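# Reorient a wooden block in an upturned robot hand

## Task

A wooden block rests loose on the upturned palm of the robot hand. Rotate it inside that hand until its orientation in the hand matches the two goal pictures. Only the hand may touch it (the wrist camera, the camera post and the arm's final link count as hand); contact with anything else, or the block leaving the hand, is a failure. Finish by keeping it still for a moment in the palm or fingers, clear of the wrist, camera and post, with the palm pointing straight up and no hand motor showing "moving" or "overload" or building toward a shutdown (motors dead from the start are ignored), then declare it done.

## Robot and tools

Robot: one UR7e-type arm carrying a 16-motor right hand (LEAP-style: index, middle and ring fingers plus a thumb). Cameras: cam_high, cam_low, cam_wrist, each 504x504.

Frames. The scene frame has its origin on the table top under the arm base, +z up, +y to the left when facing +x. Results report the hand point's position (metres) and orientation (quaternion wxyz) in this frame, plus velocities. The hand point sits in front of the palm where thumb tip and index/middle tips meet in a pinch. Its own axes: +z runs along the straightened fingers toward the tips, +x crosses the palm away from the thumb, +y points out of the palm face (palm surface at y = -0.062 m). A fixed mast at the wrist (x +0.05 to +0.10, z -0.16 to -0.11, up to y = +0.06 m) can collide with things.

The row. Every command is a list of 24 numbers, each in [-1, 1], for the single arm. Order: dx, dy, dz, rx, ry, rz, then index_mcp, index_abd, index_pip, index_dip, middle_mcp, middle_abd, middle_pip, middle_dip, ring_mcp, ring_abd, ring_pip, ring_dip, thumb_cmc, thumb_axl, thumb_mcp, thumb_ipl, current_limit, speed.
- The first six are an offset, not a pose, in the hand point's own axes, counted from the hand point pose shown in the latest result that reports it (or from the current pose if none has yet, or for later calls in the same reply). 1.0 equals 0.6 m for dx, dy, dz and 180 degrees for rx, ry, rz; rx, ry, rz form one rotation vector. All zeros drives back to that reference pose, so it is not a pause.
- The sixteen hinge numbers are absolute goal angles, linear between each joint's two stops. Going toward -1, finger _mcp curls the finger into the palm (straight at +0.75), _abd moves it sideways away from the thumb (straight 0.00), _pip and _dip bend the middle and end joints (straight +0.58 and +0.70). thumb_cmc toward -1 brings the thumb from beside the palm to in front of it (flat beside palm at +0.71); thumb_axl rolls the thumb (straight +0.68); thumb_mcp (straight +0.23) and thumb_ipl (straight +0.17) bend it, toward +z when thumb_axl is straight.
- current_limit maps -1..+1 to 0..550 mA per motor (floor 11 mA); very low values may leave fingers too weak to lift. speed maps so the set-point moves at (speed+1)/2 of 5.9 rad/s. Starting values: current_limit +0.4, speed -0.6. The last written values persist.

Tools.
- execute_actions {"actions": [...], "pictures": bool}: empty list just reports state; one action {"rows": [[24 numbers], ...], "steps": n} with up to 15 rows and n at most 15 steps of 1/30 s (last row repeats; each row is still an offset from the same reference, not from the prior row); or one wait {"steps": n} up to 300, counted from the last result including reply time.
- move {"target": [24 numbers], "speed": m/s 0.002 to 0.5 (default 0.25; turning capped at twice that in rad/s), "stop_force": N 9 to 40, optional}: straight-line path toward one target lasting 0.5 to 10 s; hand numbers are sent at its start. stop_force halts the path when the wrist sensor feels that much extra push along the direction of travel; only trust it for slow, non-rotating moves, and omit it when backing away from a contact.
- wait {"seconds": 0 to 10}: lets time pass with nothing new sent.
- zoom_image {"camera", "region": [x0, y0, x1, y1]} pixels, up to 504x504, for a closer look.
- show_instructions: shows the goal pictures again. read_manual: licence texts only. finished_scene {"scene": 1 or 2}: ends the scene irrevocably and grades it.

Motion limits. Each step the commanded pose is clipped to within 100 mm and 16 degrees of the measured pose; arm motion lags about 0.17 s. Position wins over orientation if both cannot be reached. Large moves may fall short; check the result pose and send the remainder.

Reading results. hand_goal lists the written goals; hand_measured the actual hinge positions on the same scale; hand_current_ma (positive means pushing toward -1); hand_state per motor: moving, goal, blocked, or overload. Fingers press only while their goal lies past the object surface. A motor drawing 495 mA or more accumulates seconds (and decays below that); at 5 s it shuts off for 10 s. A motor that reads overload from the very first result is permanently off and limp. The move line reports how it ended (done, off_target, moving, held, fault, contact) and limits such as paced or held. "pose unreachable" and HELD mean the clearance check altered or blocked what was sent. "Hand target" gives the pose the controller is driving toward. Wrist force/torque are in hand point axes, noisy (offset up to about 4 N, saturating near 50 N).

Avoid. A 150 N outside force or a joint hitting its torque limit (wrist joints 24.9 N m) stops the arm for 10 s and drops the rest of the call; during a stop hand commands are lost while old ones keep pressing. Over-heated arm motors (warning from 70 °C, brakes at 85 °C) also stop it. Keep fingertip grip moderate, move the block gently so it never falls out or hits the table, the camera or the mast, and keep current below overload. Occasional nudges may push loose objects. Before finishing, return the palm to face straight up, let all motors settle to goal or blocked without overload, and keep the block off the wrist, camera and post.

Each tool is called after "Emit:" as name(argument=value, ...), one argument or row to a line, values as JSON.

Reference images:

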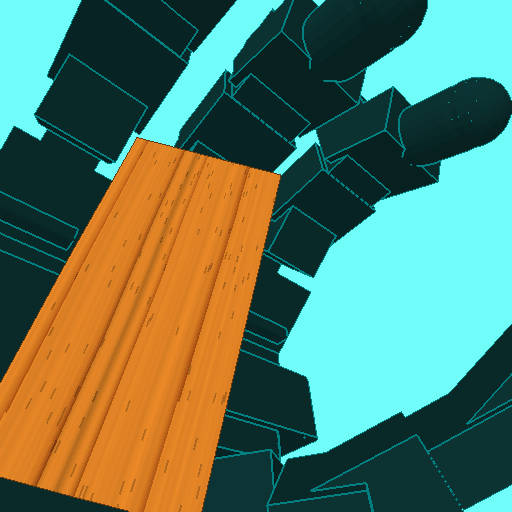

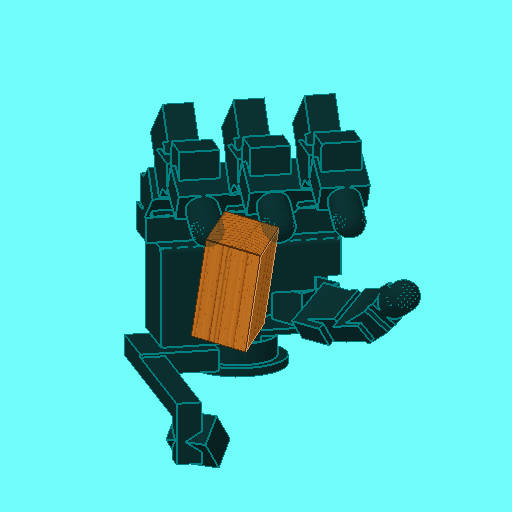

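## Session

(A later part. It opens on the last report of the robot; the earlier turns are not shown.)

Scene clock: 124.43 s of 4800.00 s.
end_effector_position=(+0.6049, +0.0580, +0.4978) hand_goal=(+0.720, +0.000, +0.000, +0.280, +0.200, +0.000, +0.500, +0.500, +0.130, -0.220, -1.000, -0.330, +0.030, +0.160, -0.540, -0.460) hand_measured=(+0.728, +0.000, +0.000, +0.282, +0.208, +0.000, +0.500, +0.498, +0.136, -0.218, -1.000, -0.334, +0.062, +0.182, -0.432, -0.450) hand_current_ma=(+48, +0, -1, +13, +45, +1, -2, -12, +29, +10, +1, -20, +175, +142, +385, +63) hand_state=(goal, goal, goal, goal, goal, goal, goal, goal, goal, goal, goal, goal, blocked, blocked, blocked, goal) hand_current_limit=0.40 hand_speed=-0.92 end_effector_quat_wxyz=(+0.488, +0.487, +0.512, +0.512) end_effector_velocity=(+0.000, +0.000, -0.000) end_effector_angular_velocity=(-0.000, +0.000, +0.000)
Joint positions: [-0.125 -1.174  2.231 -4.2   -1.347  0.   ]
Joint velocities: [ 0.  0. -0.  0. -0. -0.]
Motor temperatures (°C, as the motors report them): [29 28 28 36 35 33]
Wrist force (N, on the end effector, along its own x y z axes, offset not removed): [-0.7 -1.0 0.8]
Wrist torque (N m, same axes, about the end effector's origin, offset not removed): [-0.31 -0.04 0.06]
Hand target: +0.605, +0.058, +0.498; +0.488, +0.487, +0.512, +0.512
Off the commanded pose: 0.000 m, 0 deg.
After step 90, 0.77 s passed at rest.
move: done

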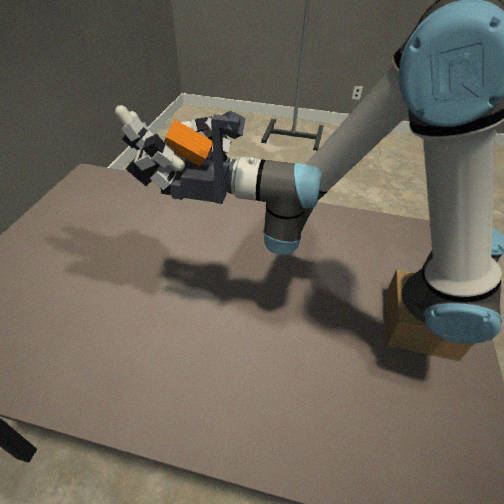

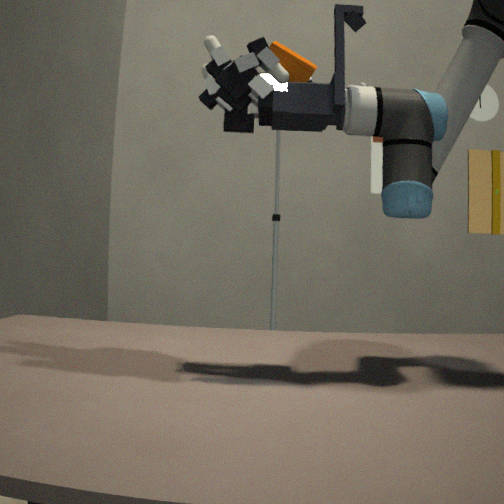

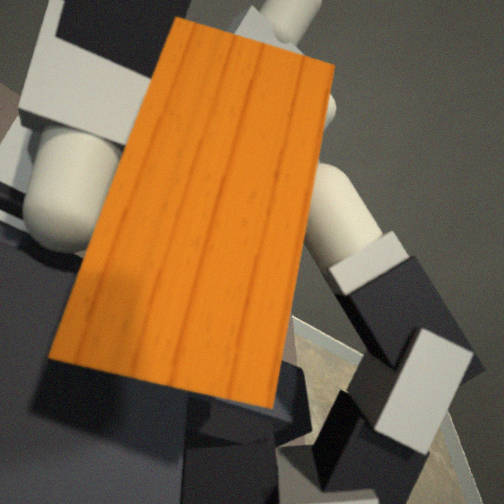

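Emit:
move(
  target=[0,0,0,0,0,0,0.72,0,0,0.28,-0.1,-0.1,0.14,0.3,0.13,-0.22,-1,-0.33,0.03,0.16,-0.48,-0.46,0.4,-0.8],
)

Emit:
move(
  target=[0,0,0,0,0,0,0.72,0,0,0.28,-0.1,-0.1,0.14,-0.4,0.13,-0.22,-1,-0.33,0.03,0.16,-0.48,-0.46,0.4,-0.8],
)

Scene clock: 129.77 s of 4800.00 s.
end_effector_position=(+0.6049, +0.0580, +0.4978) hand_goal=(+0.720, +0.000, +0.000, +0.280, -0.100, -0.100, +0.140, +0.300, +0.130, -0.220, -1.000, -0.330, +0.030, +0.160, -0.480, -0.460) hand_measured=(+0.728, +0.000, +0.000, +0.282, -0.086, -0.098, +0.144, +0.302, +0.136, -0.218, -1.000, -0.334, +0.062, +0.182, -0.432, -0.450) hand_current_ma=(+48, +0, -1, +13, +78, +12, +16, +12, +29, +10, +1, -20, +175, +142, +310, +63) hand_state=(goal, goal, goal, goal, goal, goal, goal, goal, goal, goal, goal, goal, blocked, blocked, blocked, goal) hand_current_limit=0.40 hand_speed=-0.80 end_effector_quat_wxyz=(+0.488, +0.487, +0.512, +0.512) end_effector_velocity=(-0.000, -0.000, +0.001) end_effector_angular_velocity=(-0.000, -0.002, -0.000)
Joint positions: [-0.125 -1.174  2.231 -4.2   -1.347  0.   ]
Joint velocities: [-0.    -0.001 -0.001 -0.     0.     0.   ]
Motor temperatures (°C, as the motors report them): [29 28 28 36 35 33]
Wrist force (N, on the end effector, along its own x y z axes, offset not removed): [-0.9 -1.4 -1.0]
Wrist torque (N m, same axes, about the end effector's origin, offset not removed): [-0.21 0.00 -0.02]
Hand target: +0.605, +0.058, +0.498; +0.488, +0.487, +0.512, +0.512
Off the commanded pose: 0.000 m, 0 deg.
After step 90, 1.33 s passed at rest.
move: done

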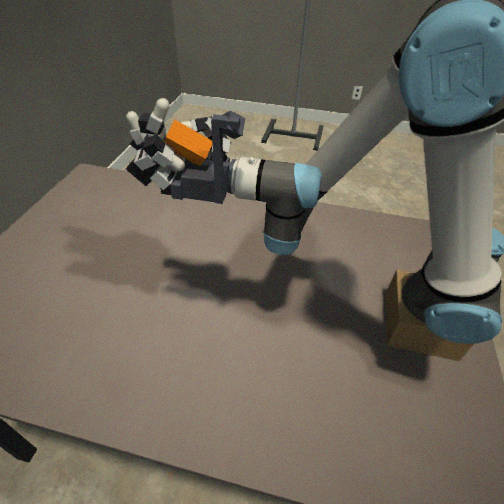

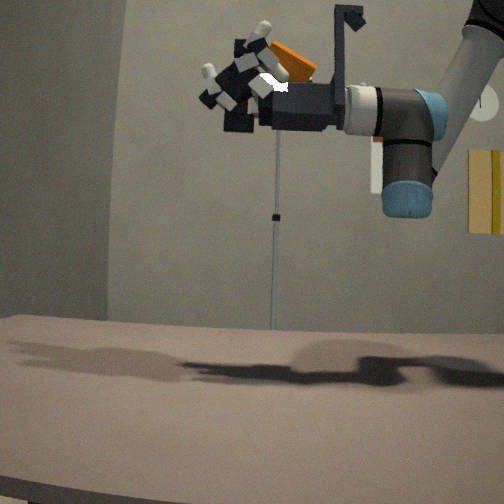

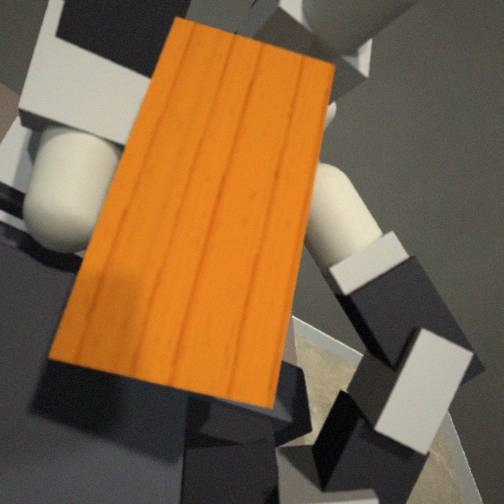

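Scene clock: 131.93 s of 4800.00 s.
end_effector_position=(+0.6049, +0.0580, +0.4978) hand_goal=(+0.720, +0.000, +0.000, +0.280, -0.100, -0.100, +0.140, -0.400, +0.130, -0.220, -1.000, -0.330, +0.030, +0.160, -0.480, -0.460) hand_measured=(+0.728, +0.000, +0.000, +0.282, -0.046, -0.092, +0.192, -0.292, +0.130, -0.212, -1.000, -0.334, +0.064, +0.182, -0.434, -0.452) hand_current_ma=(+48, +0, -1, +13, +294, +37, +258, +380, -2, +32, +0, -20, +179, +143, +303, +53) hand_state=(goal, goal, goal, goal, blocked, goal, blocked, blocked, goal, goal, goal, goal, blocked, blocked, blocked, goal) hand_current_limit=0.40 hand_speed=-0.80 end_effector_quat_wxyz=(+0.488, +0.487, +0.512, +0.512) end_effector_velocity=(-0.000, +0.000, -0.000) end_effector_angular_velocity=(-0.001, +0.000, +0.001)
Joint positions: [-0.125 -1.174  2.231 -4.2   -1.347  0.   ]
Joint velocities: [ 0.001 -0.     0.001 -0.    -0.    -0.001]
Motor temperatures (°C, as the motors report them): [29 28 28 36 35 33]
Wrist force (N, on the end effector, along its own x y z axes, offset not removed): [0.1 -0.1 -0.6]
Wrist torque (N m, same axes, about the end effector's origin, offset not removed): [-0.10 -0.15 0.06]
Hand target: +0.605, +0.058, +0.498; +0.488, +0.487, +0.512, +0.512
Off the commanded pose: 0.000 m, 0 deg.
move: done

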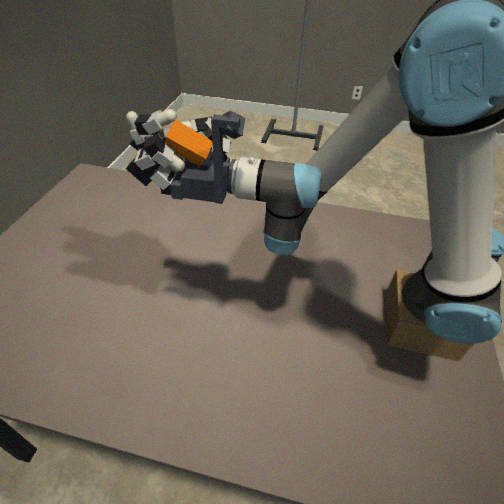

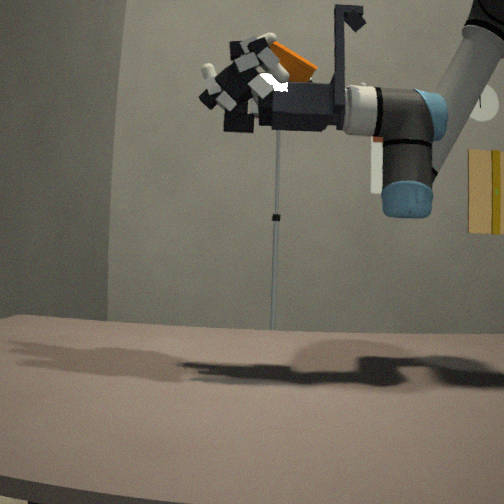

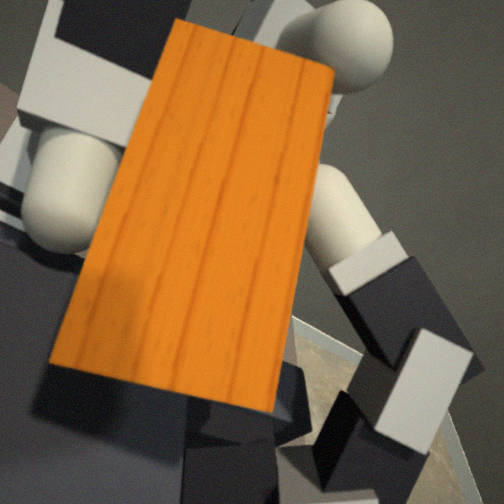

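Drag the far end down and out.

Emit:
move(
  target=[0,0,0,0,0,0,0.72,0,0,0.28,0.0,-0.15,0.2,-0.65,0.17,-0.22,-1,-0.4,0.05,0.18,-0.46,-0.46,0.6,-0.92],
)

Scene clock: 138.23 s of 4800.00 s.
end_effector_position=(+0.6049, +0.0580, +0.4978) hand_goal=(+0.720, +0.000, +0.000, +0.280, +0.000, -0.150, +0.200, -0.650, +0.170, -0.220, -1.000, -0.400, +0.050, +0.180, -0.460, -0.460) hand_measured=(+0.728, +0.000, +0.000, +0.282, +0.040, -0.146, +0.238, -0.592, +0.172, -0.216, -1.000, -0.398, +0.070, +0.192, -0.446, -0.454) hand_current_ma=(+48, +0, -1, +13, +215, +13, +189, +302, +14, +21, +0, +7, +102, +86, +92, +39) hand_state=(goal, goal, goal, goal, blocked, goal, blocked, blocked, goal, goal, goal, goal, goal, goal, goal, goal) hand_current_limit=0.60 hand_speed=-0.92 end_effector_quat_wxyz=(+0.488, +0.487, +0.512, +0.512) end_effector_velocity=(+0.000, -0.000, +0.000) end_effector_angular_velocity=(+0.000, -0.000, -0.000)
Joint positions: [-0.125 -1.174  2.231 -4.2   -1.347  0.   ]
Joint velocities: [-0. -0. -0.  0.  0.  0.]
Motor temperatures (°C, as the motors report them): [29 28 28 36 35 33]
Wrist force (N, on the end effector, along its own x y z axes, offset not removed): [-2.2 -1.8 -0.6]
Wrist torque (N m, same axes, about the end effector's origin, offset not removed): [-0.24 0.16 -0.09]
Hand target: +0.605, +0.058, +0.498; +0.488, +0.487, +0.512, +0.512
Off the commanded pose: 0.000 m, 0 deg.
After step 90, 1.63 s passed at rest.
move: done

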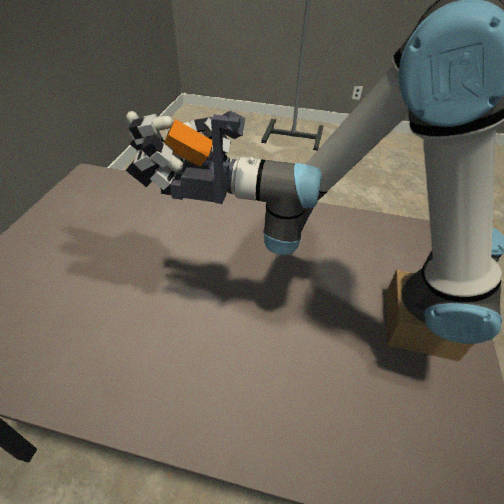

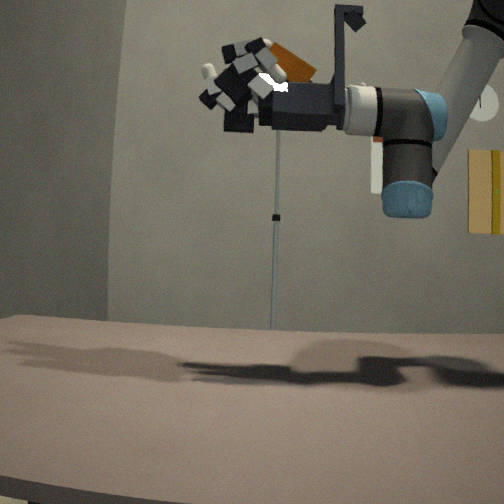

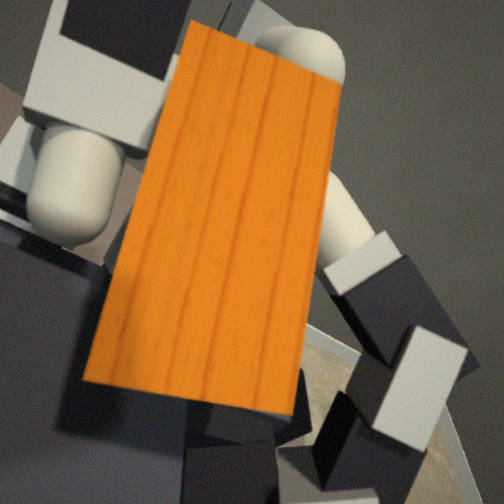

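Emit:
move(
  target=[0,0,0,0,0,0,0.72,0,0,0.28,0.06,-0.2,0.12,-0.8,0.22,-0.22,-1,-0.45,0.03,0.11,-0.46,-0.5,0.6,-0.92],
)

Scene clock: 145.77 s of 4800.00 s.
end_effector_position=(+0.6049, +0.0580, +0.4978) hand_goal=(+0.720, +0.000, +0.000, +0.280, +0.060, -0.200, +0.120, -0.800, +0.220, -0.220, -1.000, -0.450, +0.030, +0.110, -0.460, -0.500) hand_measured=(+0.728, +0.000, +0.000, +0.282, +0.110, -0.198, +0.208, -0.720, +0.222, -0.216, -1.000, -0.450, +0.068, +0.166, -0.436, -0.474) hand_current_ma=(+48, +0, -1, +13, +264, +9, +439, +414, +12, +21, +0, +4, +205, +375, +163, +177) hand_state=(goal, goal, goal, goal, blocked, goal, blocked, blocked, goal, goal, goal, goal, blocked, blocked, blocked, blocked) hand_current_limit=0.60 hand_speed=-0.92 end_effector_quat_wxyz=(+0.488, +0.487, +0.512, +0.512) end_effector_velocity=(+0.000, -0.000, -0.000) end_effector_angular_velocity=(+0.000, +0.001, +0.000)
Joint positions: [-0.125 -1.174  2.231 -4.2   -1.347  0.   ]
Joint velocities: [ 0.     0.001 -0.     0.     0.    -0.   ]
Motor temperatures (°C, as the motors report them): [29 28 28 36 35 33]
Wrist force (N, on the end effector, along its own x y z axes, offset not removed): [-1.0 -1.3 -3.4]
Wrist torque (N m, same axes, about the end effector's origin, offset not removed): [0.07 0.08 0.01]
Hand target: +0.605, +0.058, +0.498; +0.488, +0.487, +0.512, +0.512
Off the commanded pose: 0.000 m, 0 deg.
After step 90, 3.53 s passed at rest.
move: done

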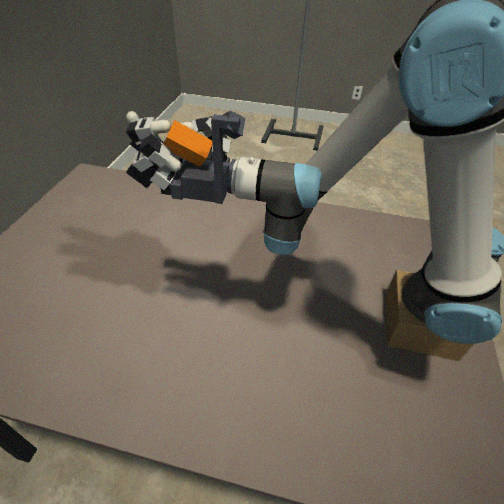

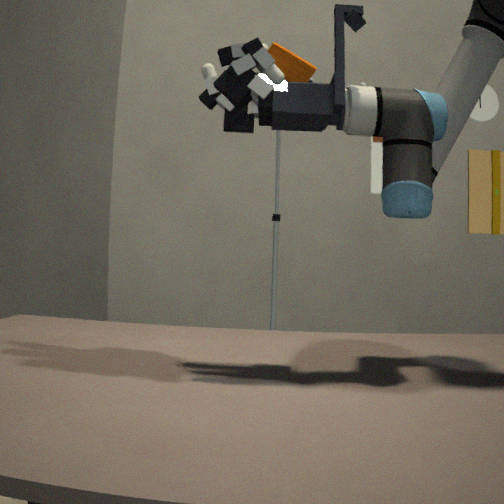

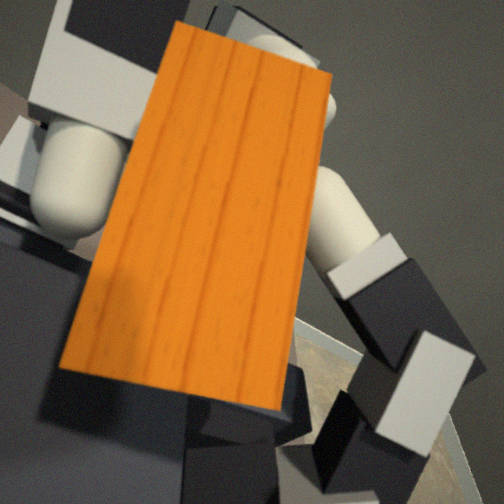

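Emit:
move(
  target=[0,0,0,0,0,0,0.72,0,0,0.28,0.17,-0.2,0.03,-0.8,0.32,-0.22,-1,-0.55,0.03,0.11,-0.46,-0.57,0.6,-0.93],
)

Scene clock: 149.77 s of 4800.00 s.
end_effector_position=(+0.6049, +0.0580, +0.4978) hand_goal=(+0.720, +0.000, +0.000, +0.280, +0.170, -0.200, +0.030, -0.800, +0.320, -0.220, -1.000, -0.550, +0.030, +0.110, -0.460, -0.570) hand_measured=(+0.728, +0.000, +0.000, +0.282, +0.210, -0.198, +0.126, -0.758, +0.326, -0.216, -1.000, -0.548, +0.070, +0.158, -0.422, -0.526) hand_current_ma=(+48, +0, -1, +13, +209, +9, +440, +221, +31, +18, +0, +6, +211, +322, +252, +307) hand_state=(goal, goal, goal, goal, blocked, goal, blocked, blocked, goal, goal, goal, goal, blocked, blocked, blocked, blocked) hand_current_limit=0.60 hand_speed=-0.93 end_effector_quat_wxyz=(+0.488, +0.487, +0.512, +0.512) end_effector_velocity=(-0.000, -0.000, -0.000) end_effector_angular_velocity=(+0.000, -0.000, -0.000)
Joint positions: [-0.125 -1.174  2.231 -4.2   -1.347  0.   ]
Joint velocities: [-0.     0.     0.    -0.001  0.     0.   ]
Motor temperatures (°C, as the motors report them): [29 28 28 36 35 33]
Wrist force (N, on the end effector, along its own x y z axes, offset not removed): [-2.2 -1.9 -1.3]
Wrist torque (N m, same axes, about the end effector's origin, offset not removed): [-0.23 0.22 -0.14]
Hand target: +0.605, +0.058, +0.498; +0.488, +0.487, +0.512, +0.512
Off the commanded pose: 0.000 m, 0 deg.
After step 90, 0.03 s passed at rest.
move: done

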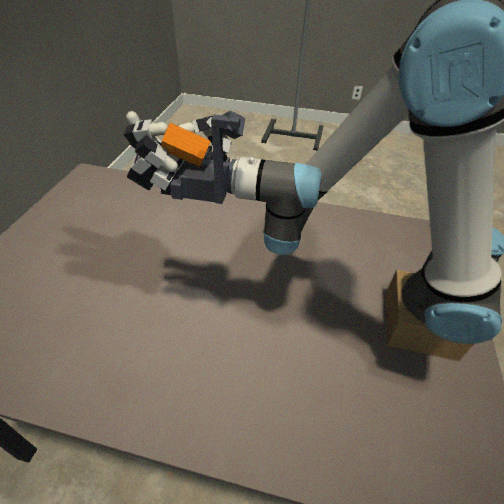

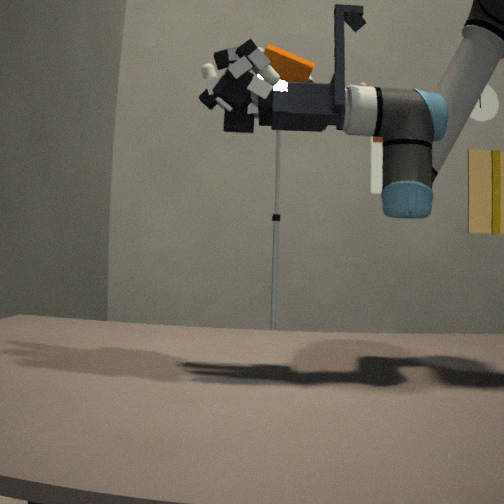

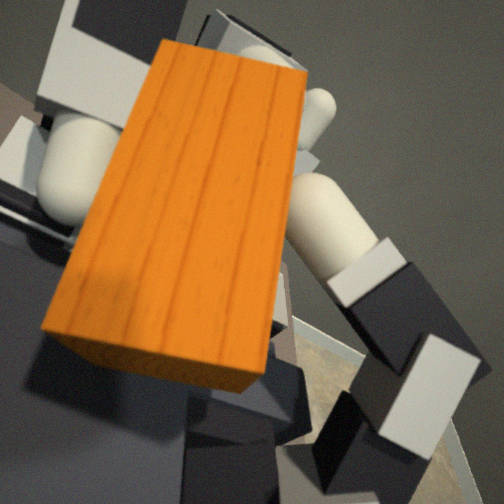

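Within a few degrees. Check it holds.

Emit:
wait(
  seconds=0.5,
)

Scene clock: 153.50 s of 4800.00 s.
end_effector_position=(+0.6049, +0.0580, +0.4978) hand_goal=(+0.720, +0.000, +0.000, +0.280, +0.170, -0.200, +0.030, -0.800, +0.320, -0.220, -1.000, -0.550, +0.030, +0.110, -0.460, -0.570) hand_measured=(+0.728, +0.000, +0.000, +0.282, +0.210, -0.198, +0.126, -0.758, +0.326, -0.216, -1.000, -0.548, +0.070, +0.158, -0.422, -0.526) hand_current_ma=(+48, +0, -1, +13, +209, +9, +440, +221, +31, +18, +0, +6, +211, +322, +252, +307) hand_state=(goal, goal, goal, goal, blocked, goal, blocked, blocked, goal, goal, goal, goal, blocked, blocked, blocked, blocked) hand_current_limit=0.60 hand_speed=-0.93 end_effector_quat_wxyz=(+0.488, +0.487, +0.512, +0.512) end_effector_velocity=(-0.000, -0.000, +0.001) end_effector_angular_velocity=(-0.000, -0.002, -0.001)
Joint positions: [-0.125 -1.174  2.231 -4.2   -1.347  0.   ]
Joint velocities: [-0.001 -0.001 -0.001 -0.     0.     0.   ]
Motor temperatures (°C, as the motors report them): [29 28 28 36 35 33]
Wrist force (N, on the end effector, along its own x y z axes, offset not removed): [-1.7 -1.2 -2.2]
Wrist torque (N m, same axes, about the end effector's origin, offset not removed): [0.02 0.15 -0.11]
Hand target: +0.605, +0.058, +0.498; +0.488, +0.487, +0.512, +0.512
Off the commanded pose: 0.000 m, 0 deg.
Steps of this call (steps 1 to 90: nothing new was sent; then 0.73 s passed at rest). Readings (end_effector_position | what the end effector reports):
1: (+0.6049, +0.0580, +0.4978) | hand_goal=(+0.720, +0.000, +0.000, +0.280, +0.170, -0.200, +0.030, -0.800, +0.320, -0.220, -1.000, -0.550, +0.030, +0.110, -0.460, -0.570) hand_measured=(+0.728, +0.000, +0.000, +0.282, +0.210, -0.198, +0.126, -0.758, +0.326, -0.216, -1.000, -0.548, +0.070, +0.158, -0.422, -0.526) hand_current_ma=(+48, +0, -1, +13, +209, +9, +440, +221, +31, +18, +0, +6, +211, +322, +252, +307) hand_state=(goal, goal, goal, goal, blocked, goal, blocked, blocked, goal, goal, goal, goal, blocked, blocked, blocked, blocked) hand_current_limit=0.60 hand_speed=-0.93
2: (+0.6049, +0.0580, +0.4978) | hand_goal=(+0.720, +0.000, +0.000, +0.280, +0.170, -0.200, +0.030, -0.800, +0.320, -0.220, -1.000, -0.550, +0.030, +0.110, -0.460, -0.570) hand_measured=(+0.728, +0.000, +0.000, +0.282, +0.210, -0.198, +0.126, -0.758, +0.326, -0.216, -1.000, -0.548, +0.070, +0.158, -0.422, -0.526) hand_current_ma=(+48, +0, -1, +13, +209, +9, +440, +221, +31, +18, +0, +6, +211, +322, +252, +307) hand_state=(goal, goal, goal, goal, blocked, goal, blocked, blocked, goal, goal, goal, goal, blocked, blocked, blocked, blocked) hand_current_limit=0.60 hand_speed=-0.93
4: (+0.6049, +0.0580, +0.4978) | hand_goal=(+0.720, +0.000, +0.000, +0.280, +0.170, -0.200, +0.030, -0.800, +0.320, -0.220, -1.000, -0.550, +0.030, +0.110, -0.460, -0.570) hand_measured=(+0.728, +0.000, +0.000, +0.282, +0.210, -0.198, +0.126, -0.758, +0.326, -0.216, -1.000, -0.548, +0.070, +0.158, -0.422, -0.526) hand_current_ma=(+48, +0, -1, +13, +209, +9, +440, +221, +31, +18, +0, +6, +211, +322, +252, +307) hand_state=(goal, goal, goal, goal, blocked, goal, blocked, blocked, goal, goal, goal, goal, blocked, blocked, blocked, blocked) hand_current_limit=0.60 hand_speed=-0.93
8: (+0.6049, +0.0580, +0.4978) | hand_goal=(+0.720, +0.000, +0.000, +0.280, +0.170, -0.200, +0.030, -0.800, +0.320, -0.220, -1.000, -0.550, +0.030, +0.110, -0.460, -0.570) hand_measured=(+0.728, +0.000, +0.000, +0.282, +0.210, -0.198, +0.126, -0.758, +0.326, -0.216, -1.000, -0.548, +0.070, +0.158, -0.422, -0.526) hand_current_ma=(+48, +0, -1, +13, +209, +9, +440, +221, +31, +18, +0, +6, +211, +322, +252, +307) hand_state=(goal, goal, goal, goal, blocked, goal, blocked, blocked, goal, goal, goal, goal, blocked, blocked, blocked, blocked) hand_current_limit=0.60 hand_speed=-0.93
90: the state above

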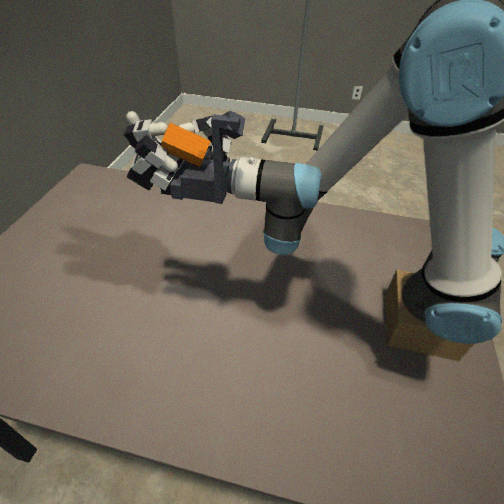

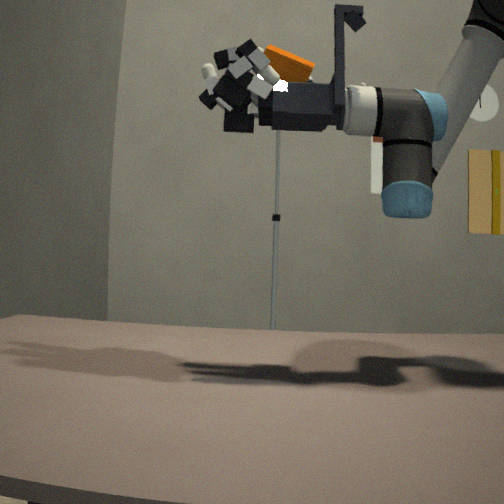

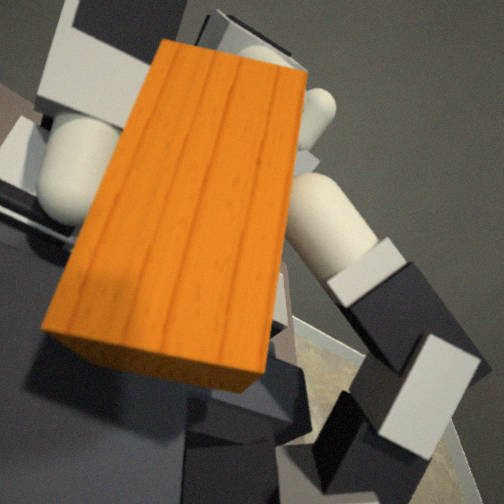

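Emit:
finished_scene(
  scene=1,
)

The scene is finished: the task was done.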